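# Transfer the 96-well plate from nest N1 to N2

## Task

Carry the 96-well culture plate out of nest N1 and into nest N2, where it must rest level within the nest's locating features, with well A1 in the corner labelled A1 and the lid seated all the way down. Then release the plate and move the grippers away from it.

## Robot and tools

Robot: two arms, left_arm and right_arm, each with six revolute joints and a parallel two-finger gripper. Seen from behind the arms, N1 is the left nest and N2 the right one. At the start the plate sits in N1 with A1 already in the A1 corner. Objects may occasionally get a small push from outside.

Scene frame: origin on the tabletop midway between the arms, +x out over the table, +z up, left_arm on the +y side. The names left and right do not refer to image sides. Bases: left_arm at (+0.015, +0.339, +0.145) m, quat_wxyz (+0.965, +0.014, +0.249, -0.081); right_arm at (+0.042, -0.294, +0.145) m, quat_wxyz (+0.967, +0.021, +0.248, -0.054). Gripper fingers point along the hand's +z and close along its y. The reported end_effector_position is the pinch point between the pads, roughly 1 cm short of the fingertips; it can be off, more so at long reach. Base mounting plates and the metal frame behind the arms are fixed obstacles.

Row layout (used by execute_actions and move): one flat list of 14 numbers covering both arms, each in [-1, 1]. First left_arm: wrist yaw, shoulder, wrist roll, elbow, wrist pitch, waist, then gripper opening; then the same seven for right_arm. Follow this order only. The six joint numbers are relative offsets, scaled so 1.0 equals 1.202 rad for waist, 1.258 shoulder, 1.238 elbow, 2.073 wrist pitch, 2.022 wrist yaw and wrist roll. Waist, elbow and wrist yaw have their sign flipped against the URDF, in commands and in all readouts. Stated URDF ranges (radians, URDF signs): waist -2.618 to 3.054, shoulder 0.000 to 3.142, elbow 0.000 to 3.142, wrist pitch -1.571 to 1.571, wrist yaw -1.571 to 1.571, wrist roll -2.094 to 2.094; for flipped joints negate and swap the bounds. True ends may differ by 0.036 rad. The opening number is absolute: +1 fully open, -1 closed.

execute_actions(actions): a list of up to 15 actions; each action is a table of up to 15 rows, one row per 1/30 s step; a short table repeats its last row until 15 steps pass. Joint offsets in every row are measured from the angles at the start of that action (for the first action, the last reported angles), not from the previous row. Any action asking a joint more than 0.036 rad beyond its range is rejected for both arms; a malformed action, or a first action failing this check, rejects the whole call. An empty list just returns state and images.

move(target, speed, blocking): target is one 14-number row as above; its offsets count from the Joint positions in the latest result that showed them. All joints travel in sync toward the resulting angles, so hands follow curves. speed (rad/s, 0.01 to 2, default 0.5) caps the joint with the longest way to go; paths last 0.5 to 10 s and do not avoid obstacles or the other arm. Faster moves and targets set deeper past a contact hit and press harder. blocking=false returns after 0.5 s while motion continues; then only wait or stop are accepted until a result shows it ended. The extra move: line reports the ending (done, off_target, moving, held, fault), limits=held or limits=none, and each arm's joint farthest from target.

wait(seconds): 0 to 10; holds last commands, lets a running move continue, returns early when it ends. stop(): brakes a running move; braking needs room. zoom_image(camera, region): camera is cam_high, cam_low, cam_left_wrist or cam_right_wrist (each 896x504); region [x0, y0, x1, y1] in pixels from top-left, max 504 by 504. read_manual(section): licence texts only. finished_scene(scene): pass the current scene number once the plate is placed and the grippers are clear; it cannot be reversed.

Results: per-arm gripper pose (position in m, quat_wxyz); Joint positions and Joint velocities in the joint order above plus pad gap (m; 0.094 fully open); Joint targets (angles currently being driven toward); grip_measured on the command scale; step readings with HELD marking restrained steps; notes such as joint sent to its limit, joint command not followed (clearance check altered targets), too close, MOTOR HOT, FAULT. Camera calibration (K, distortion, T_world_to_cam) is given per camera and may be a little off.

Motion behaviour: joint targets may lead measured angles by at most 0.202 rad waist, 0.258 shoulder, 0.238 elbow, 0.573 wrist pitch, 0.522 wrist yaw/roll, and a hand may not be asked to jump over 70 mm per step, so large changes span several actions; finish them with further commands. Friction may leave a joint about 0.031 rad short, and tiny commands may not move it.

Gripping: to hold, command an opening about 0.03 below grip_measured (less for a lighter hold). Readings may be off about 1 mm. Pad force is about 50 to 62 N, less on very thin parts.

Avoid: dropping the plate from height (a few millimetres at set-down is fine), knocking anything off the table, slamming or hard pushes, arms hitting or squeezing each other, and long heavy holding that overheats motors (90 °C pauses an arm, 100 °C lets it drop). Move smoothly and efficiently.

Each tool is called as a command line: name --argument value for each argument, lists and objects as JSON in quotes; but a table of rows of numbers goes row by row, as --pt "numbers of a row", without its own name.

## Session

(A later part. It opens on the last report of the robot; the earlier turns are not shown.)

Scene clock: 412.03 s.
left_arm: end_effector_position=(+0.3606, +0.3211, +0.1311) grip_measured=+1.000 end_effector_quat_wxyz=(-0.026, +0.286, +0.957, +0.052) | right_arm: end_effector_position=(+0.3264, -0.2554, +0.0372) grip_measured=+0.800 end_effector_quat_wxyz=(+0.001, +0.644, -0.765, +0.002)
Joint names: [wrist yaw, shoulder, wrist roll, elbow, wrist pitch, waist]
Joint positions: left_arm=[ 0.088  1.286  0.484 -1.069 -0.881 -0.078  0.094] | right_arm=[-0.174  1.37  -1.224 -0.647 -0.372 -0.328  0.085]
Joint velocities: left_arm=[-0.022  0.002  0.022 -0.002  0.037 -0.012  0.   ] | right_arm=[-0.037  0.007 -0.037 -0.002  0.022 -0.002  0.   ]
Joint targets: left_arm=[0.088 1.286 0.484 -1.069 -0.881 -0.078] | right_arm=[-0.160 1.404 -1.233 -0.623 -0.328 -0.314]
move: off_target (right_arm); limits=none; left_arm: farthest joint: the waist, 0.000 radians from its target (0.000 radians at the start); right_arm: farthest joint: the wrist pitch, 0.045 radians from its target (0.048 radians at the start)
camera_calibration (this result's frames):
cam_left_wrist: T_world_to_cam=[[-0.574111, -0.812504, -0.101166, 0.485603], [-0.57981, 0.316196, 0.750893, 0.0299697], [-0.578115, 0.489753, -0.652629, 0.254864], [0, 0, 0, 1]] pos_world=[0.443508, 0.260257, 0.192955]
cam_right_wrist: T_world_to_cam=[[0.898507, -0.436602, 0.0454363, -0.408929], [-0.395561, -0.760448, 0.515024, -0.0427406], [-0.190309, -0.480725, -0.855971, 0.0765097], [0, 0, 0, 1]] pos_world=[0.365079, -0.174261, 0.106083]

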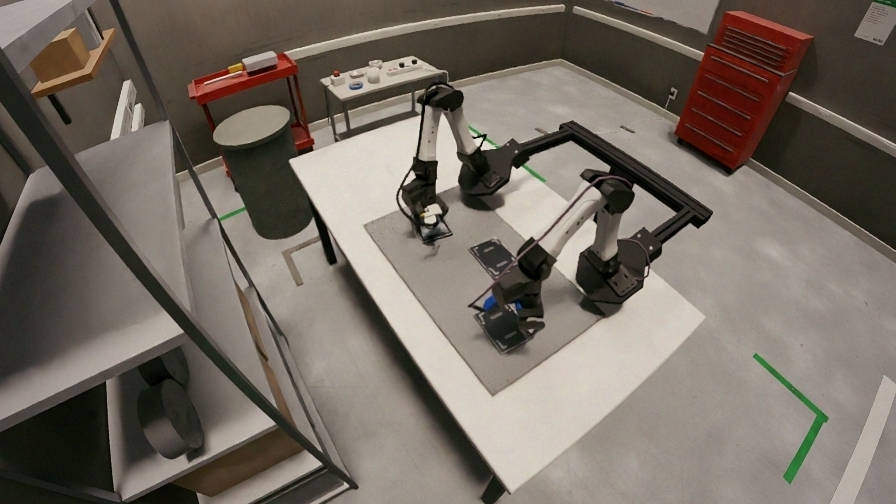

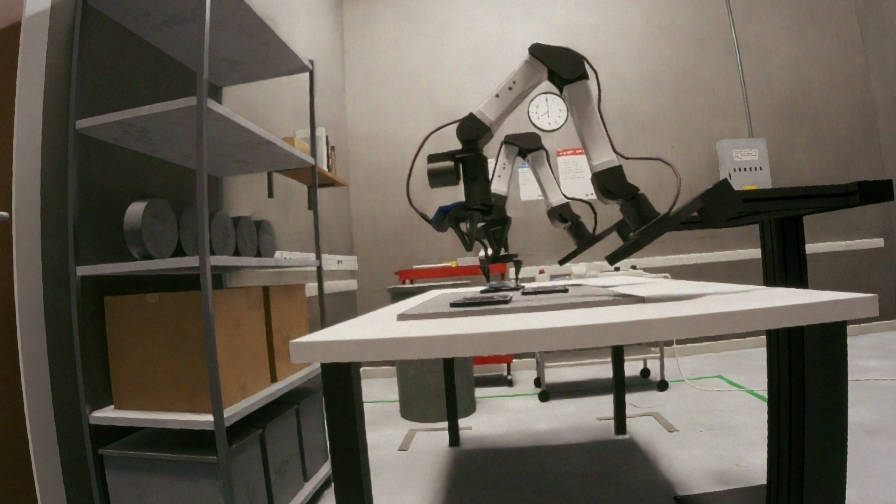

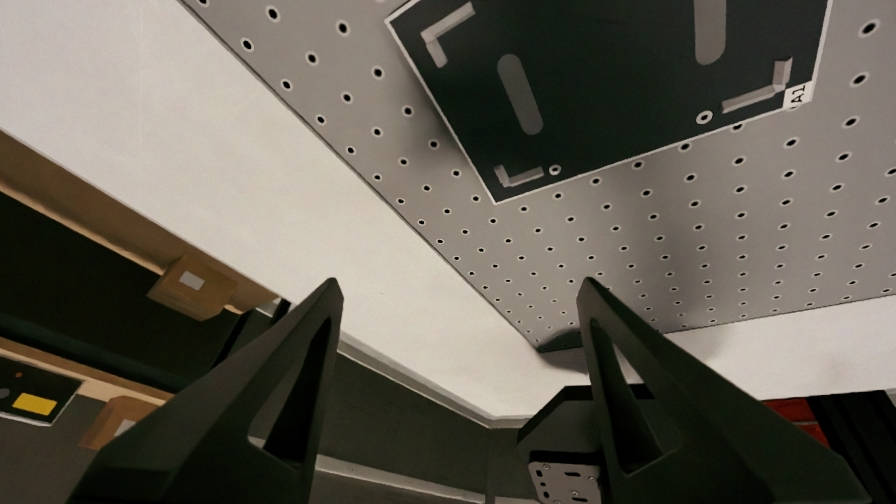

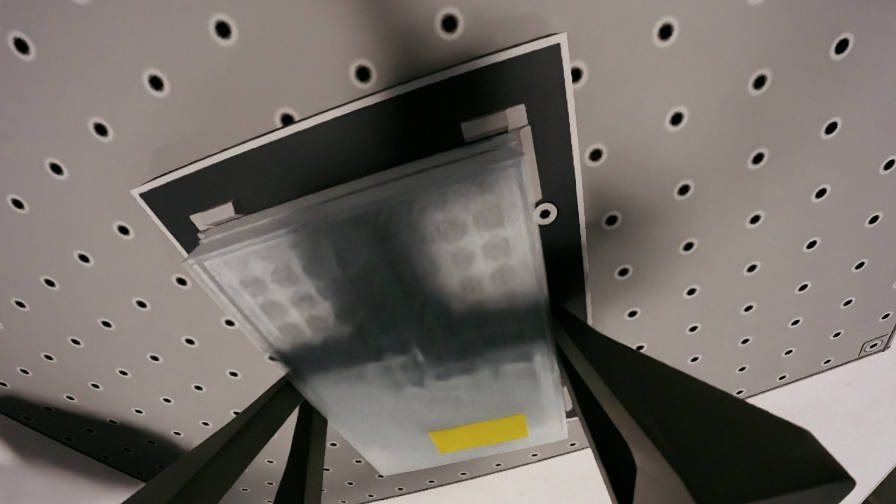

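move --target '[0,0,0,0,0,0,1,-0.003,-0.050,0,-0.026,-0.038,-0.024,0.76]' --speed 0.1

Scene clock: 429.10 s.
left_arm: end_effector_position=(+0.3606, +0.3211, +0.1311) grip_measured=+1.000 end_effector_quat_wxyz=(-0.026, +0.286, +0.957, +0.052) | right_arm: end_effector_position=(+0.3188, -0.2534, +0.0465) grip_measured=+0.800 end_effector_quat_wxyz=(+0.009, +0.652, -0.758, -0.004)
Joint names: [wrist yaw, shoulder, wrist roll, elbow, wrist pitch, waist]
Joint positions: left_arm=[ 0.088  1.286  0.484 -1.069 -0.881 -0.078  0.094] | right_arm=[-0.181  1.33  -1.224 -0.647 -0.435 -0.348  0.085]
Joint velocities: left_arm=[ 0.051 -0.007 -0.066  0.017  0.007 -0.002  0.   ] | right_arm=[ 0.066 -0.007 -0.051 -0.012  0.007  0.002 -0.001]
Joint targets: left_arm=[0.088 1.286 0.484 -1.069 -0.881 -0.078] | right_arm=[-0.181 1.307 -1.224 -0.680 -0.451 -0.356]
move: off_target (right_arm); limits=none; left_arm: farthest joint: the waist, 0.000 radians from its target (0.000 radians at the start); right_arm: farthest joint: the elbow, 0.032 radians from its target (0.032 radians at the start)
camera_calibration (this result's frames):
cam_left_wrist: T_world_to_cam=[[-0.574111, -0.812504, -0.101166, 0.485603], [-0.57981, 0.316196, 0.750893, 0.0299697], [-0.578115, 0.489753, -0.652629, 0.254864], [0, 0, 0, 1]] pos_world=[0.443508, 0.260257, 0.192955]
cam_right_wrist: T_world_to_cam=[[0.908501, -0.416938, 0.0280812, -0.399052], [-0.368774, -0.768319, 0.523156, -0.0599504], [-0.196548, -0.485643, -0.851774, 0.0845515], [0, 0, 0, 1]] pos_world=[0.35705, -0.171379, 0.114588]

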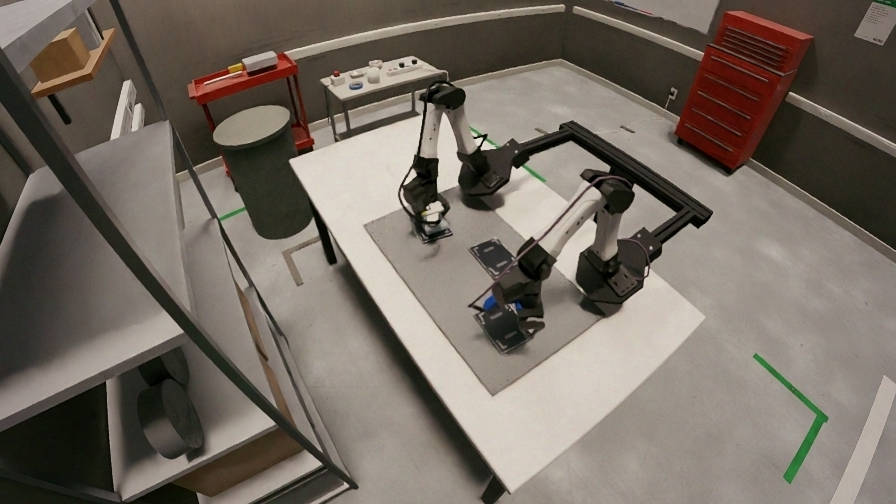

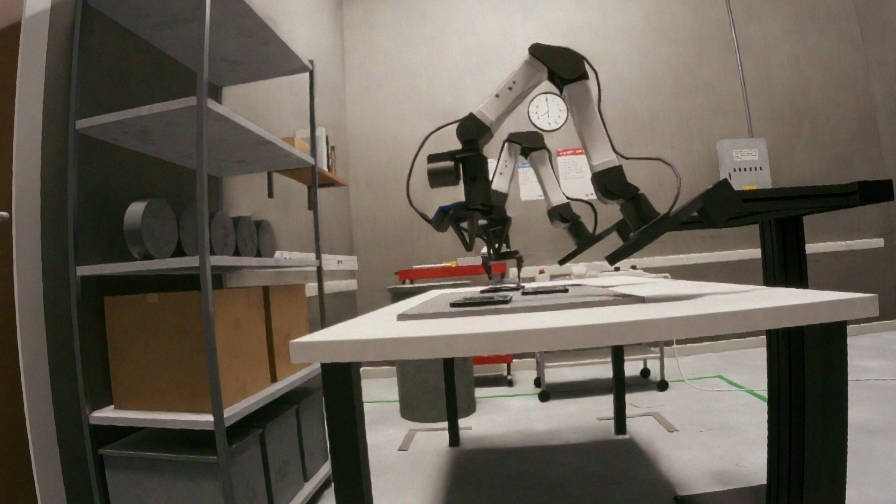

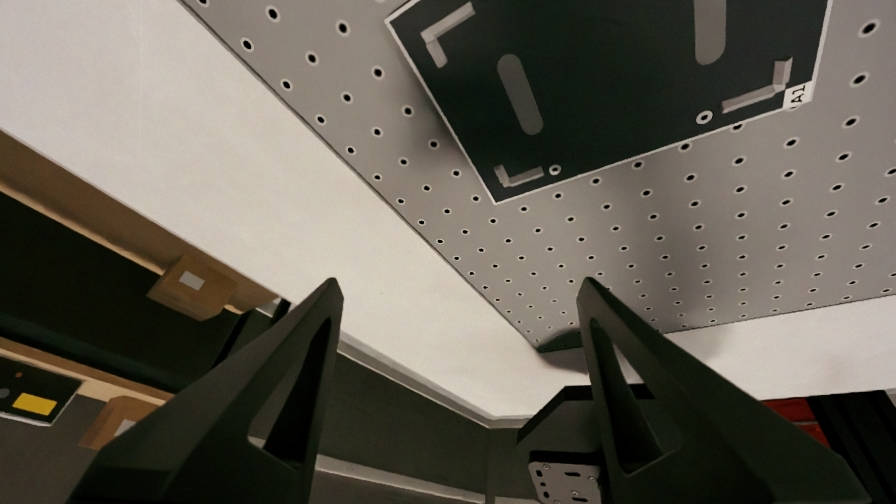

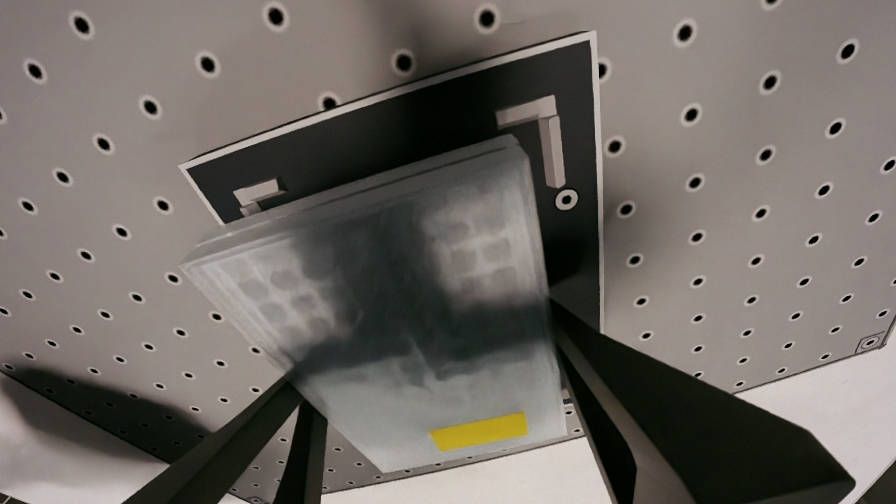

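move --target '[0,0,0,0,0,0,1,0,-0.030,0,-0.056,-0.008,0,0.76]' --speed 0.1

Scene clock: 433.27 s.
left_arm: end_effector_position=(+0.3606, +0.3211, +0.1311) grip_measured=+1.000 end_effector_quat_wxyz=(-0.026, +0.286, +0.957, +0.052) | right_arm: end_effector_position=(+0.3410, -0.2510, +0.0573) grip_measured=+0.800 end_effector_quat_wxyz=(-0.016, +0.648, -0.762, +0.010)
Joint names: [wrist yaw, shoulder, wrist roll, elbow, wrist pitch, waist]
Joint positions: left_arm=[ 0.088  1.286  0.484 -1.069 -0.881 -0.078  0.094] | right_arm=[-0.181  1.314 -1.224 -0.694 -0.438 -0.348  0.085]
Joint velocities: left_arm=[-0.037  0.007  0.022  0.007 -0.022  0.002  0.   ] | right_arm=[ 0.022  0.012  0.007  0.002 -0.051  0.002  0.   ]
Joint targets: left_arm=[0.088 1.286 0.484 -1.069 -0.881 -0.078] | right_arm=[-0.181 1.292 -1.224 -0.717 -0.451 -0.348]
move: off_target (right_arm); limits=none; left_arm: farthest joint: the waist, 0.000 radians from its target (0.000 radians at the start); right_arm: farthest joint: the elbow, 0.023 radians from its target (0.069 radians at the start)
camera_calibration (this result's frames):
cam_left_wrist: T_world_to_cam=[[-0.574111, -0.812504, -0.101166, 0.485603], [-0.57981, 0.316196, 0.750893, 0.0299697], [-0.578115, 0.489753, -0.652629, 0.254864], [0, 0, 0, 1]] pos_world=[0.443508, 0.260257, 0.192955]
cam_right_wrist: T_world_to_cam=[[0.901184, -0.42694, 0.0747601, -0.421278], [-0.405619, -0.769915, 0.49265, -0.0416929], [-0.152773, -0.474292, -0.867011, 0.0880957], [0, 0, 0, 1]] pos_world=[0.376197, -0.170177, 0.128415]

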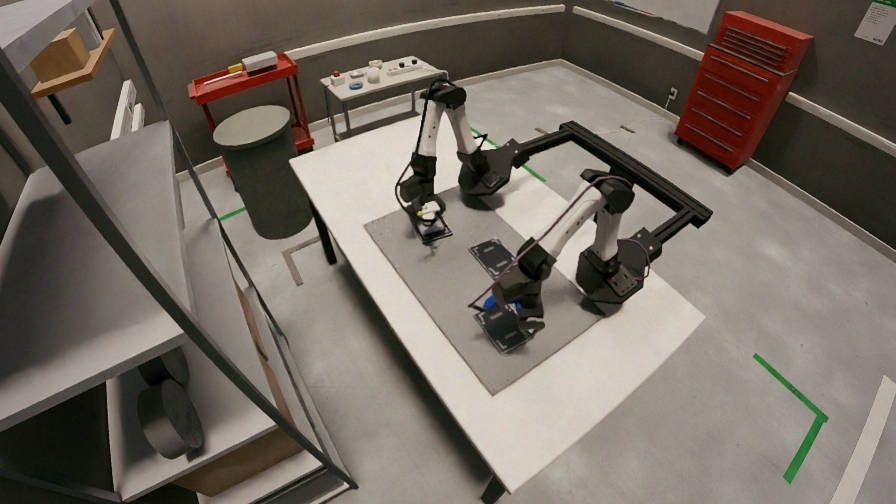

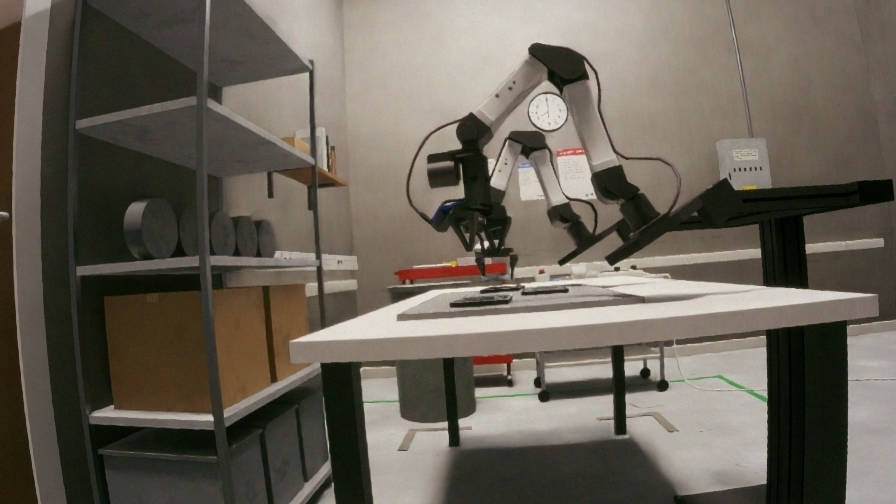

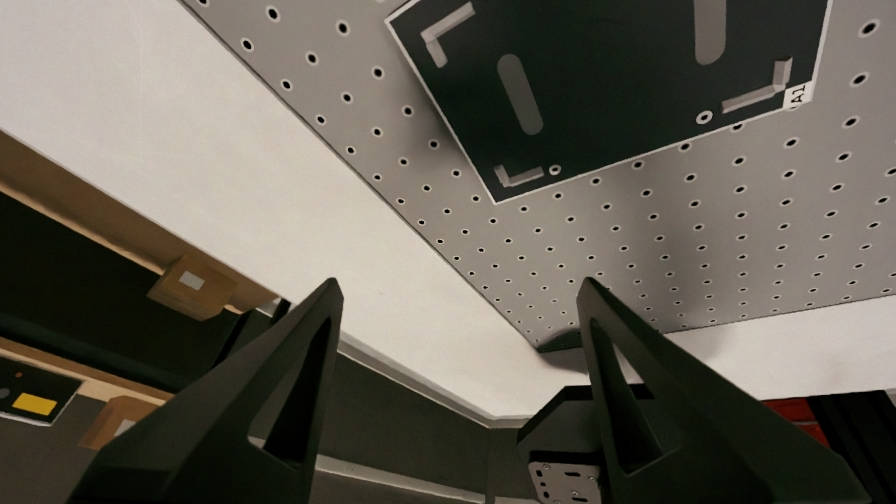

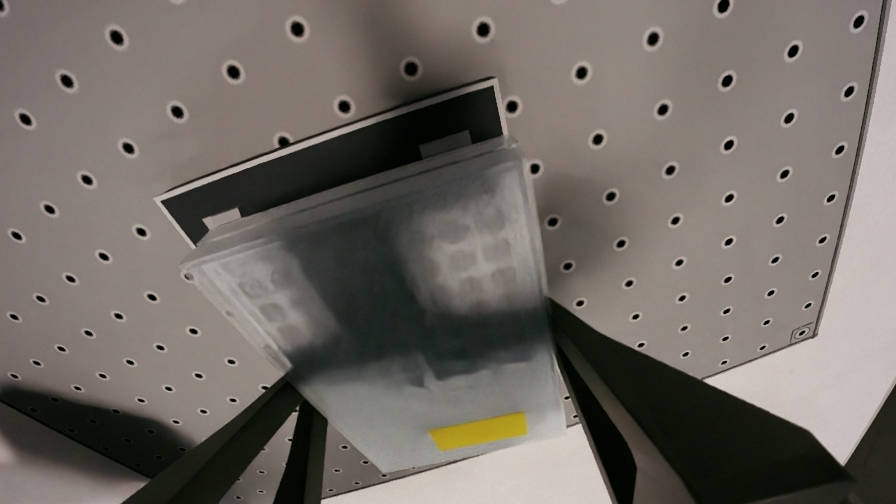

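move --target '[0,0,0,0,0,0,1,0.004,0.029,0,0.063,0.027,0.013,0.76]' --speed 0.08

Scene clock: 437.97 s.
left_arm: end_effector_position=(+0.3606, +0.3211, +0.1311) grip_measured=+1.000 end_effector_quat_wxyz=(-0.026, +0.286, +0.957, +0.052) | right_arm: end_effector_position=(+0.3216, -0.2546, +0.0434) grip_measured=+0.800 end_effector_quat_wxyz=(+0.002, +0.648, -0.762, +0.002)
Joint names: [wrist yaw, shoulder, wrist roll, elbow, wrist pitch, waist]
Joint positions: left_arm=[ 0.088  1.286  0.484 -1.069 -0.881 -0.078  0.094] | right_arm=[-0.181  1.335 -1.224 -0.635 -0.397 -0.34   0.085]
Joint velocities: left_arm=[ 0.125  0.002  0.007  0.007 -0.007 -0.007  0.   ] | right_arm=[-0.022  0.007 -0.007  0.012  0.037 -0.012  0.   ]
Joint targets: left_arm=[0.088 1.286 0.484 -1.069 -0.881 -0.078] | right_arm=[-0.173 1.350 -1.224 -0.616 -0.383 -0.332]
move: done; limits=none; left_arm: farthest joint: the waist, 0.000 radians from its target (0.000 radians at the start); right_arm: farthest joint: the elbow, 0.019 radians from its target (0.078 radians at the start)
camera_calibration (this result's frames):
cam_left_wrist: T_world_to_cam=[[-0.574111, -0.812504, -0.101166, 0.485603], [-0.57981, 0.316196, 0.750893, 0.0299697], [-0.578115, 0.489753, -0.652629, 0.254864], [0, 0, 0, 1]] pos_world=[0.443508, 0.260257, 0.192955]
cam_right_wrist: T_world_to_cam=[[0.903443, -0.426277, 0.0455847, -0.40358], [-0.386748, -0.764518, 0.515692, -0.0511059], [-0.184977, -0.483528, -0.855561, 0.0788541], [0, 0, 0, 1]] pos_world=[0.359433, -0.17298, 0.112216]

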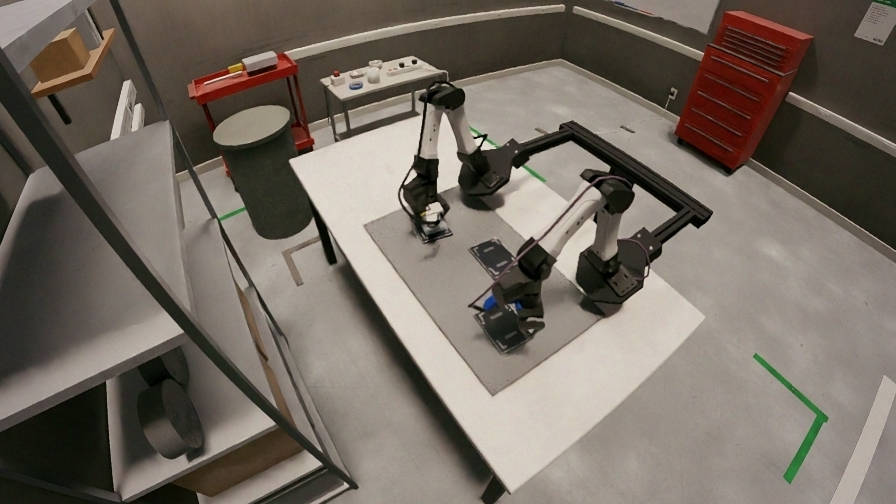

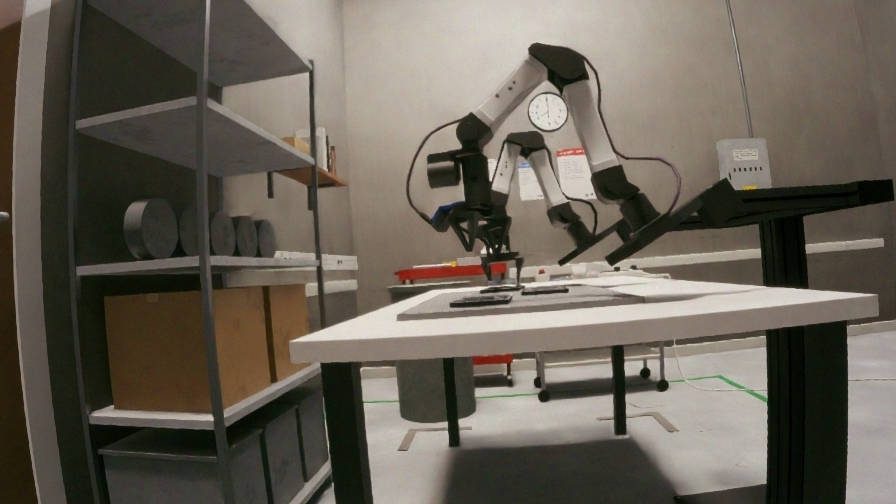

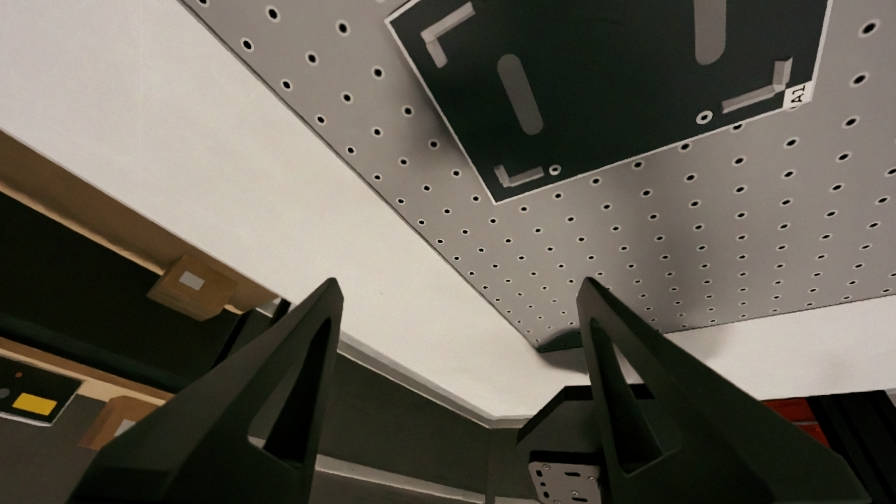

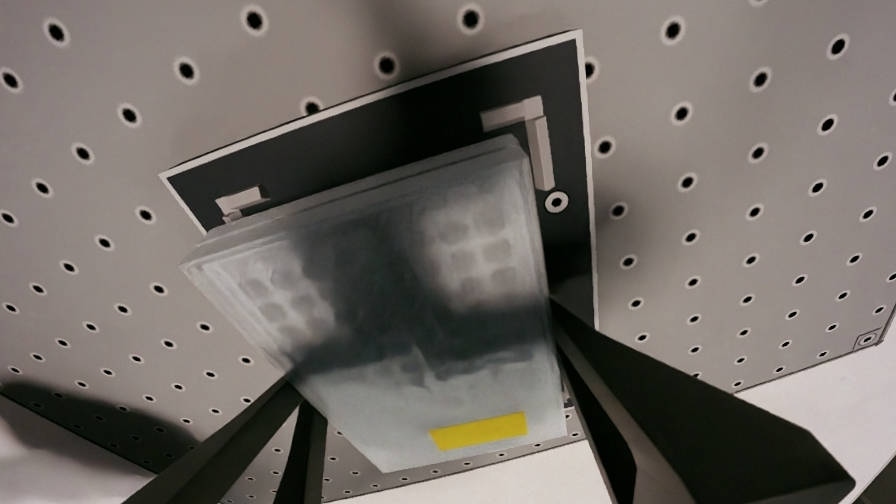

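move --target '[0,0,0,0,0,0,1,0.006,0.047,0,0.003,0.029,0.014,0.76]' --speed 0.05

Scene clock: 442.77 s.
left_arm: end_effector_position=(+0.3606, +0.3211, +0.1311) grip_measured=+1.000 end_effector_quat_wxyz=(-0.026, +0.286, +0.957, +0.052) | right_arm: end_effector_position=(+0.3211, -0.2554, +0.0373) grip_measured=+0.800 end_effector_quat_wxyz=(+0.006, +0.647, -0.763, +0.002)
Joint names: [wrist yaw, shoulder, wrist roll, elbow, wrist pitch, waist]
Joint positions: left_arm=[ 0.088  1.286  0.484 -1.069 -0.881 -0.078  0.094] | right_arm=[-0.181  1.362 -1.224 -0.635 -0.378 -0.335  0.085]
Joint velocities: left_arm=[-0.081 -0.007  0.066  0.007 -0.007 -0.012  0.   ] | right_arm=[-0.007  0.002  0.11  -0.007 -0.037  0.007 -0.001]
Joint targets: left_arm=[0.088 1.286 0.484 -1.069 -0.881 -0.078] | right_arm=[-0.168 1.394 -1.223 -0.631 -0.337 -0.323]
move: off_target (right_arm); limits=none; left_arm: farthest joint: the waist, 0.000 radians from its target (0.000 radians at the start); right_arm: farthest joint: the wrist pitch, 0.041 radians from its target (0.060 radians at the start)
camera_calibration (this result's frames):
cam_left_wrist: T_world_to_cam=[[-0.574111, -0.812504, -0.101166, 0.485603], [-0.57981, 0.316196, 0.750893, 0.0299697], [-0.578115, 0.489753, -0.652629, 0.254864], [0, 0, 0, 1]] pos_world=[0.443508, 0.260257, 0.192955]
cam_right_wrist: T_world_to_cam=[[0.902706, -0.428356, 0.0403989, -0.40325], [-0.384531, -0.761084, 0.522386, -0.048896], [-0.19302, -0.487096, -0.851751, 0.0747365], [0, 0, 0, 1]] pos_world=[0.35964, -0.173545, 0.10549]

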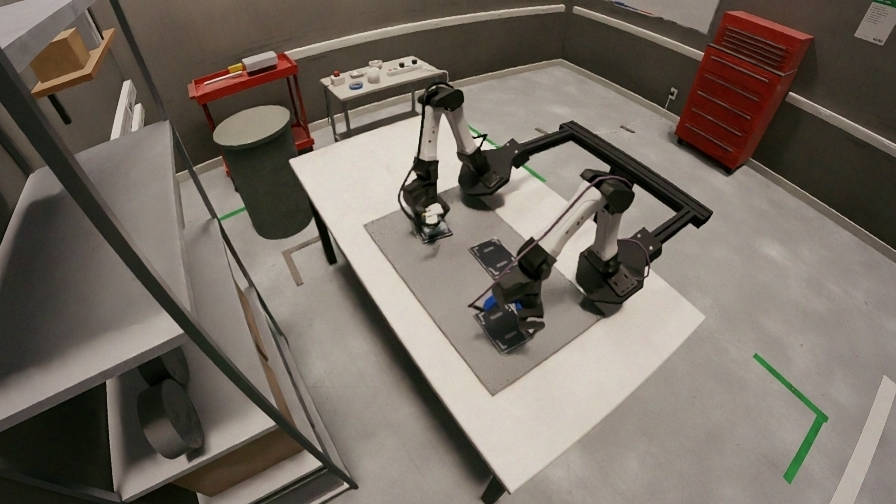

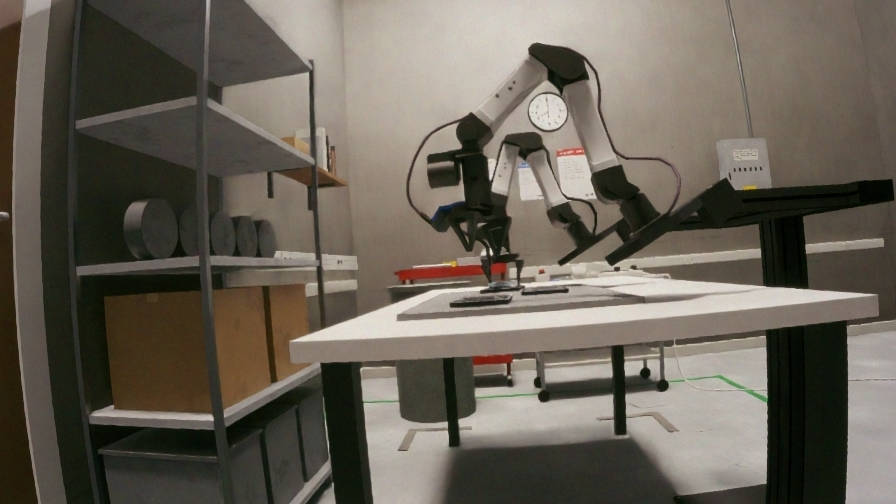

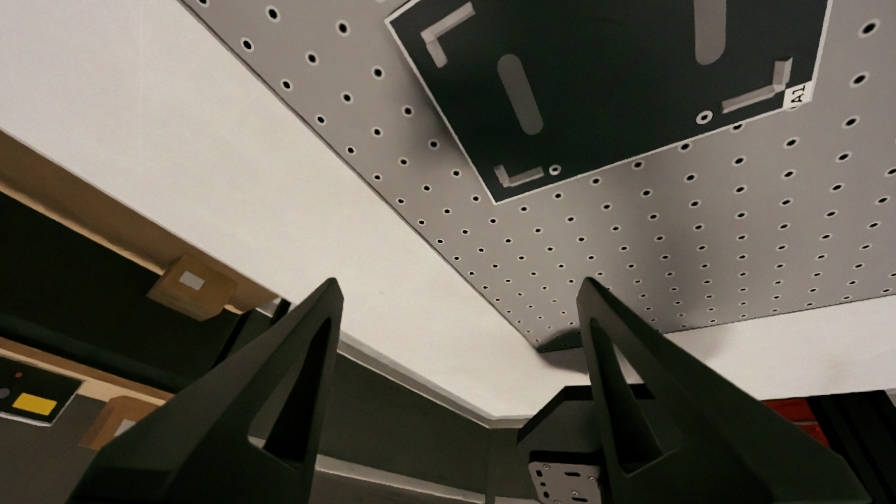

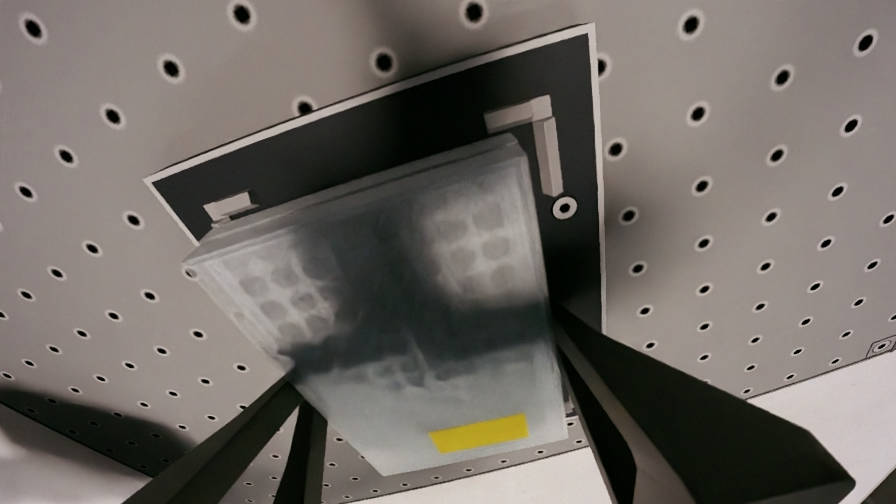

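move --target '[0,0,0,0,0,0,1,0,-0.045,0,-0.05,-0.03,-0.016,0.76]' --speed 0.1

Scene clock: 450.07 s.
left_arm: end_effector_position=(+0.3606, +0.3211, +0.1311) grip_measured=+1.000 end_effector_quat_wxyz=(-0.026, +0.286, +0.957, +0.052) | right_arm: end_effector_position=(+0.3334, -0.2523, +0.0510) grip_measured=+0.800 end_effector_quat_wxyz=(-0.007, +0.650, -0.760, +0.007)
Joint names: [wrist yaw, shoulder, wrist roll, elbow, wrist pitch, waist]
Joint positions: left_arm=[ 0.088  1.286  0.484 -1.069 -0.881 -0.078  0.094] | right_arm=[-0.181  1.328 -1.227 -0.674 -0.424 -0.345  0.085]
Joint velocities: left_arm=[-0.022  0.012 -0.022 -0.017  0.007  0.002  0.   ] | right_arm=[-0.022  0.007 -0.051 -0.007  0.022  0.007  0.   ]
Joint targets: left_arm=[0.088 1.286 0.484 -1.069 -0.881 -0.078] | right_arm=[-0.181 1.306 -1.225 -0.697 -0.440 -0.354]
move: off_target (right_arm); limits=none; left_arm: farthest joint: the waist, 0.000 radians from its target (0.000 radians at the start); right_arm: farthest joint: the elbow, 0.023 radians from its target (0.062 radians at the start)
camera_calibration (this result's frames):
cam_left_wrist: T_world_to_cam=[[-0.574111, -0.812504, -0.101166, 0.485603], [-0.57981, 0.316196, 0.750893, 0.0299697], [-0.578115, 0.489753, -0.652629, 0.254864], [0, 0, 0, 1]] pos_world=[0.443508, 0.260257, 0.192955]
cam_right_wrist: T_world_to_cam=[[0.904532, -0.422133, 0.0602149, -0.4137], [-0.392466, -0.768984, 0.504613, -0.0473826], [-0.166709, -0.480071, -0.861243, 0.0837286], [0, 0, 0, 1]] pos_world=[0.369567, -0.170877, 0.120931]

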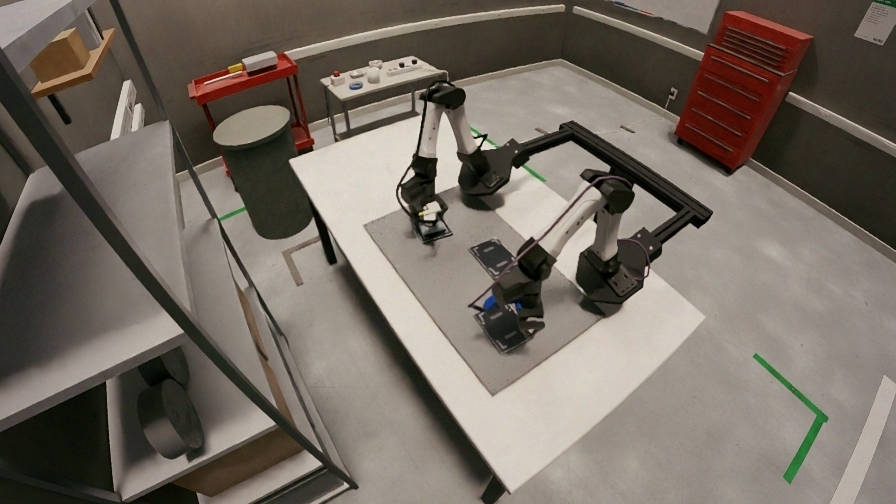

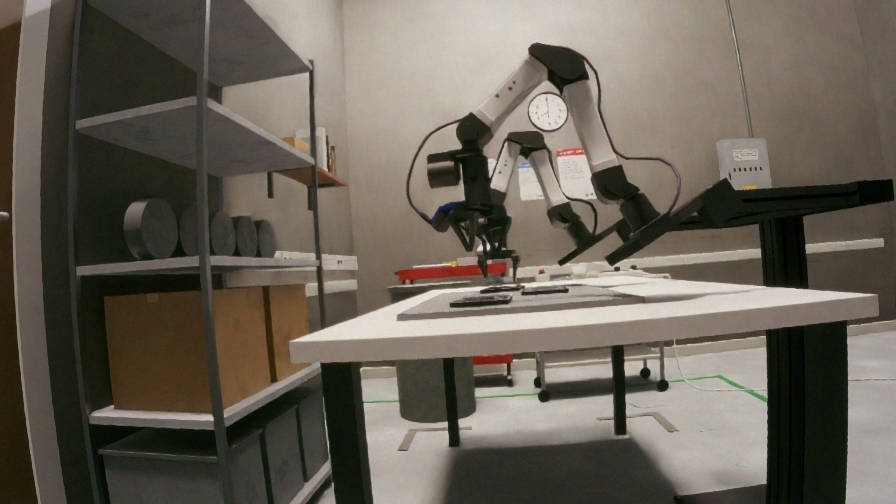

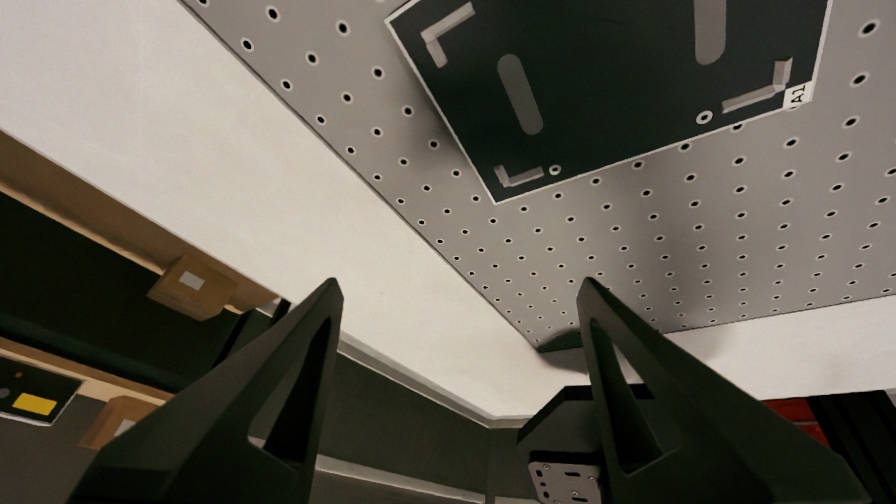

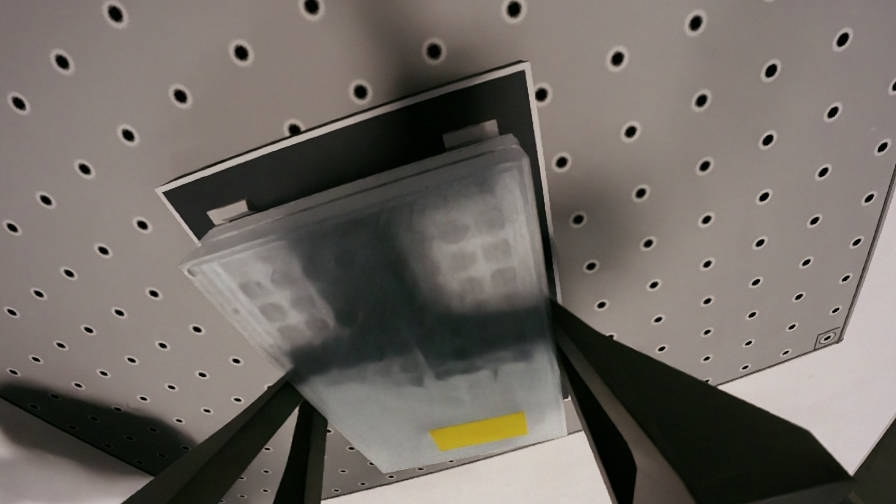

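move --target '[0,0,0,0,0,0,1,0.004,0.0255,0,0.040,0.022,0.0125,0.76]' --speed 0.08

Scene clock: 453.90 s.
left_arm: end_effector_position=(+0.3606, +0.3211, +0.1311) grip_measured=+1.000 end_effector_quat_wxyz=(-0.026, +0.286, +0.957, +0.052) | right_arm: end_effector_position=(+0.3242, -0.2548, +0.0423) grip_measured=+0.800 end_effector_quat_wxyz=(+0.002, +0.648, -0.761, +0.003)
Joint names: [wrist yaw, shoulder, wrist roll, elbow, wrist pitch, waist]
Joint positions: left_arm=[ 0.088  1.286  0.484 -1.069 -0.881 -0.078  0.094] | right_arm=[-0.181  1.345 -1.227 -0.643 -0.394 -0.338  0.085]
Joint velocities: left_arm=[ 0.081 -0.002 -0.037  0.007  0.037  0.017  0.   ] | right_arm=[ 0.051  0.007  0.007 -0.022 -0.051  0.017 -0.   ]
Joint targets: left_arm=[0.088 1.286 0.484 -1.069 -0.881 -0.078] | right_arm=[-0.173 1.360 -1.227 -0.625 -0.379 -0.330]
move: done; limits=none; left_arm: farthest joint: the waist, 0.000 radians from its target (0.000 radians at the start); right_arm: farthest joint: the elbow, 0.019 radians from its target (0.050 radians at the start)
camera_calibration (this result's frames):
cam_left_wrist: T_world_to_cam=[[-0.574111, -0.812504, -0.101166, 0.485603], [-0.57981, 0.316196, 0.750893, 0.0299697], [-0.578115, 0.489753, -0.652629, 0.254864], [0, 0, 0, 1]] pos_world=[0.443508, 0.260257, 0.192955]
cam_right_wrist: T_world_to_cam=[[0.904034, -0.424808, 0.0475528, -0.405811], [-0.386308, -0.764304, 0.516338, -0.0498075], [-0.182999, -0.485157, -0.855064, 0.0772559], [0, 0, 0, 1]] pos_world=[0.361764, -0.172979, 0.111074]

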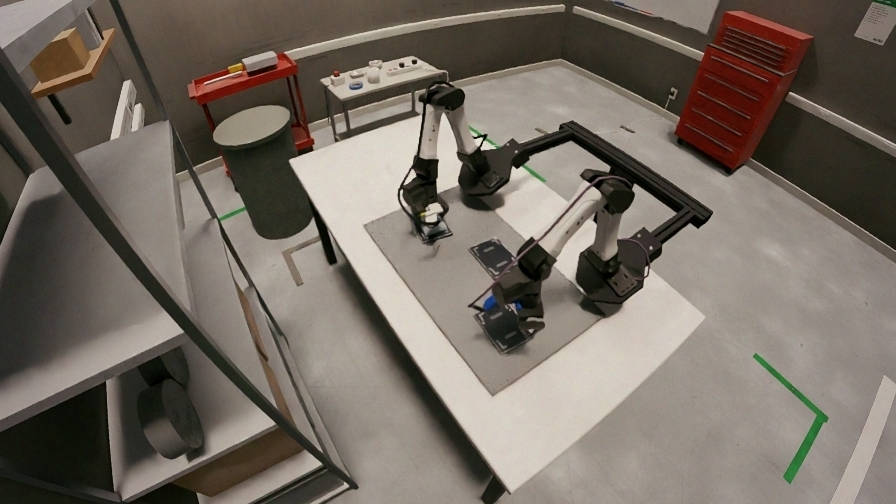

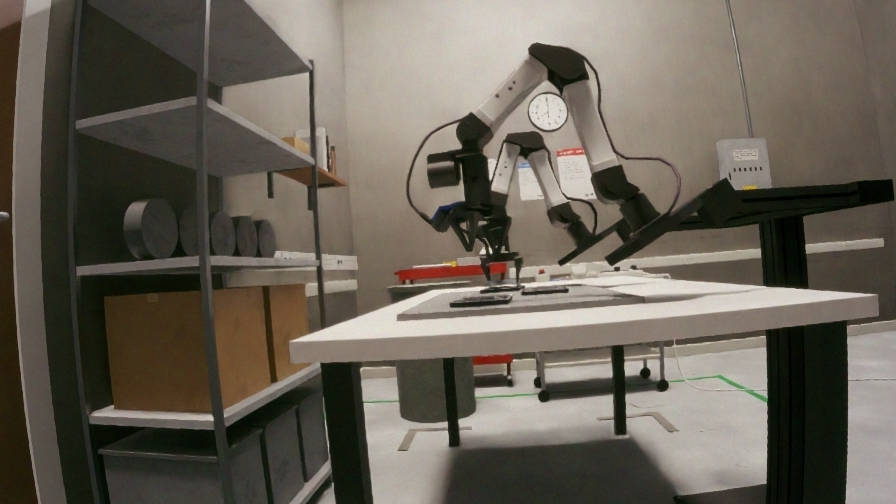

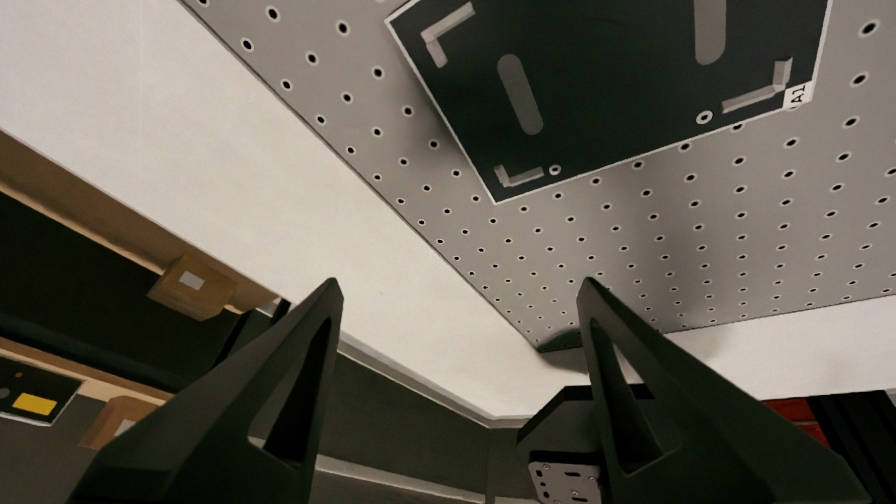

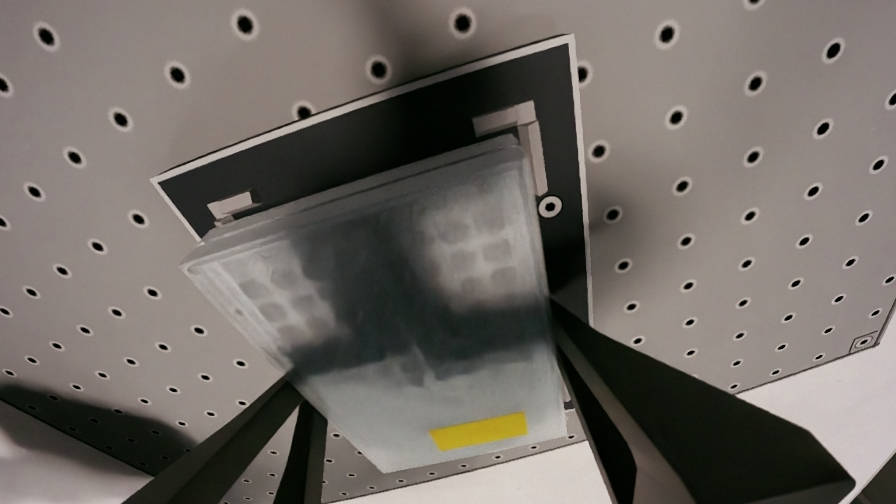

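move --target '[0,0,0,0,0,0,1,0.007,0.041,0.015,0.006,0.029,0.012,0.76]' --speed 0.06

Scene clock: 459.93 s.
left_arm: end_effector_position=(+0.3606, +0.3211, +0.1311) grip_measured=+1.000 end_effector_quat_wxyz=(-0.026, +0.286, +0.957, +0.052) | right_arm: end_effector_position=(+0.3268, -0.2541, +0.0374) grip_measured=+0.800 end_effector_quat_wxyz=(-0.001, +0.643, -0.766, +0.005)
Joint names: [wrist yaw, shoulder, wrist roll, elbow, wrist pitch, waist]
Joint positions: left_arm=[ 0.088  1.286  0.484 -1.069 -0.881 -0.078  0.094] | right_arm=[-0.181  1.367 -1.216 -0.643 -0.365 -0.336  0.085]
Joint velocities: left_arm=[-0.066 -0.002 -0.095  0.012 -0.081 -0.022  0.   ] | right_arm=[-0.037 -0.007 -0.037 -0.002  0.007  0.012  0.   ]
Joint targets: left_arm=[0.088 1.286 0.484 -1.069 -0.881 -0.078] | right_arm=[-0.167 1.396 -1.197 -0.636 -0.334 -0.324]
move: off_target (right_arm); limits=none; left_arm: farthest joint: the waist, 0.000 radians from its target (0.000 radians at the start); right_arm: farthest joint: the wrist pitch, 0.031 radians from its target (0.059 radians at the start)
camera_calibration (this result's frames):
cam_left_wrist: T_world_to_cam=[[-0.574111, -0.812504, -0.101166, 0.485603], [-0.57981, 0.316196, 0.750893, 0.0299697], [-0.578115, 0.489753, -0.652629, 0.254864], [0, 0, 0, 1]] pos_world=[0.443508, 0.260257, 0.192955]
cam_right_wrist: T_world_to_cam=[[0.897604, -0.437593, 0.0530916, -0.408994], [-0.400309, -0.75879, 0.5138, -0.0397568], [-0.18455, -0.482442, -0.856265, 0.0751262], [0, 0, 0, 1]] pos_world=[0.365065, -0.172896, 0.106469]

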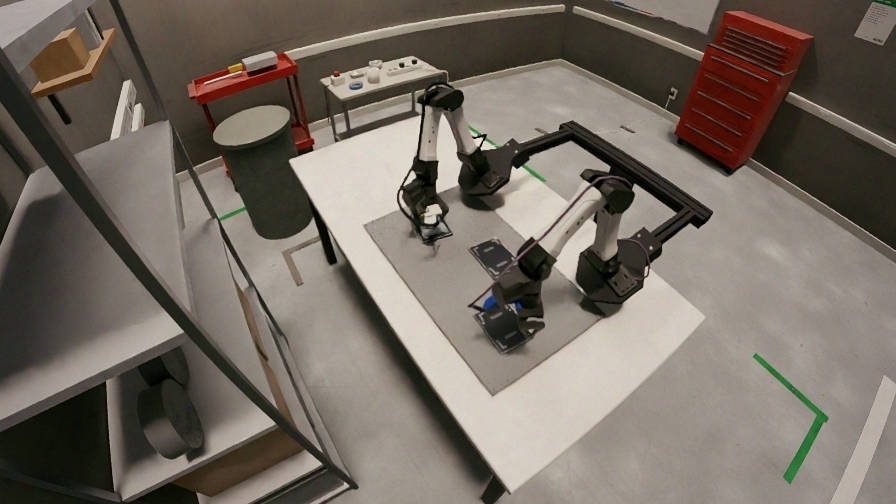

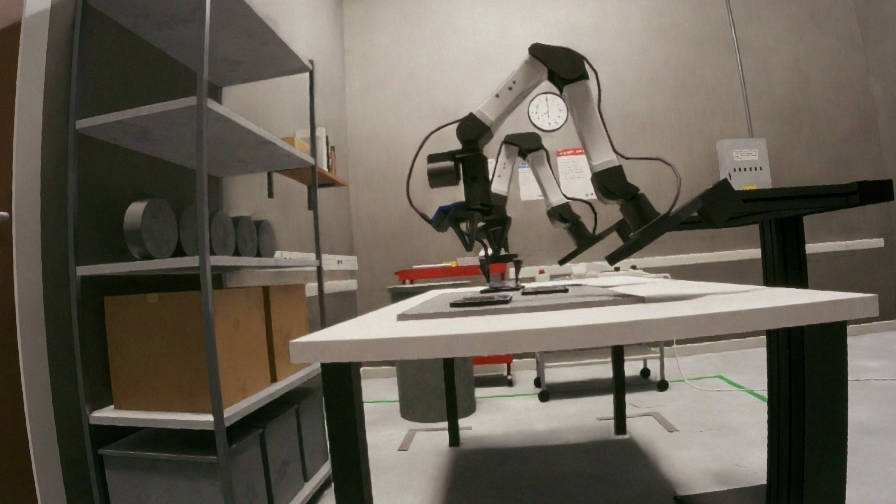

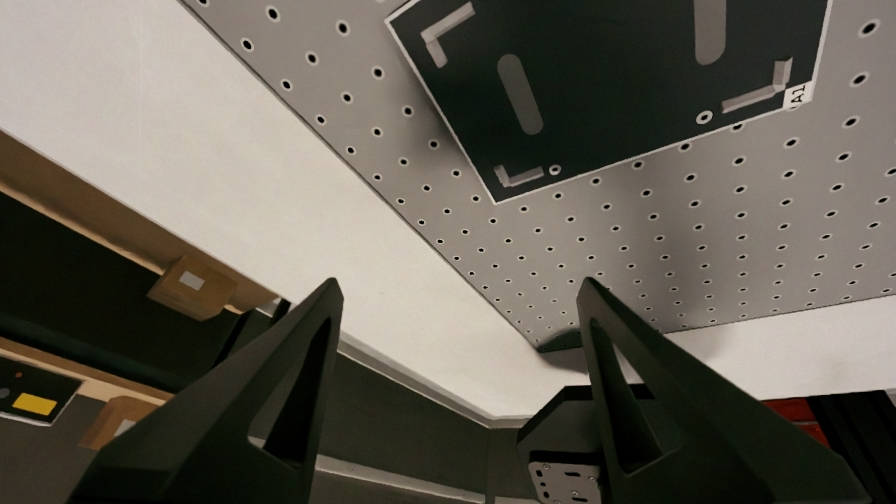

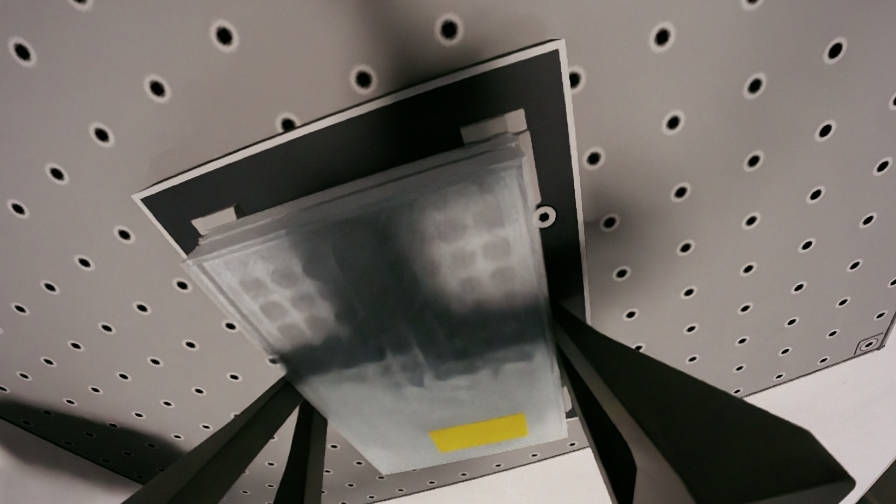

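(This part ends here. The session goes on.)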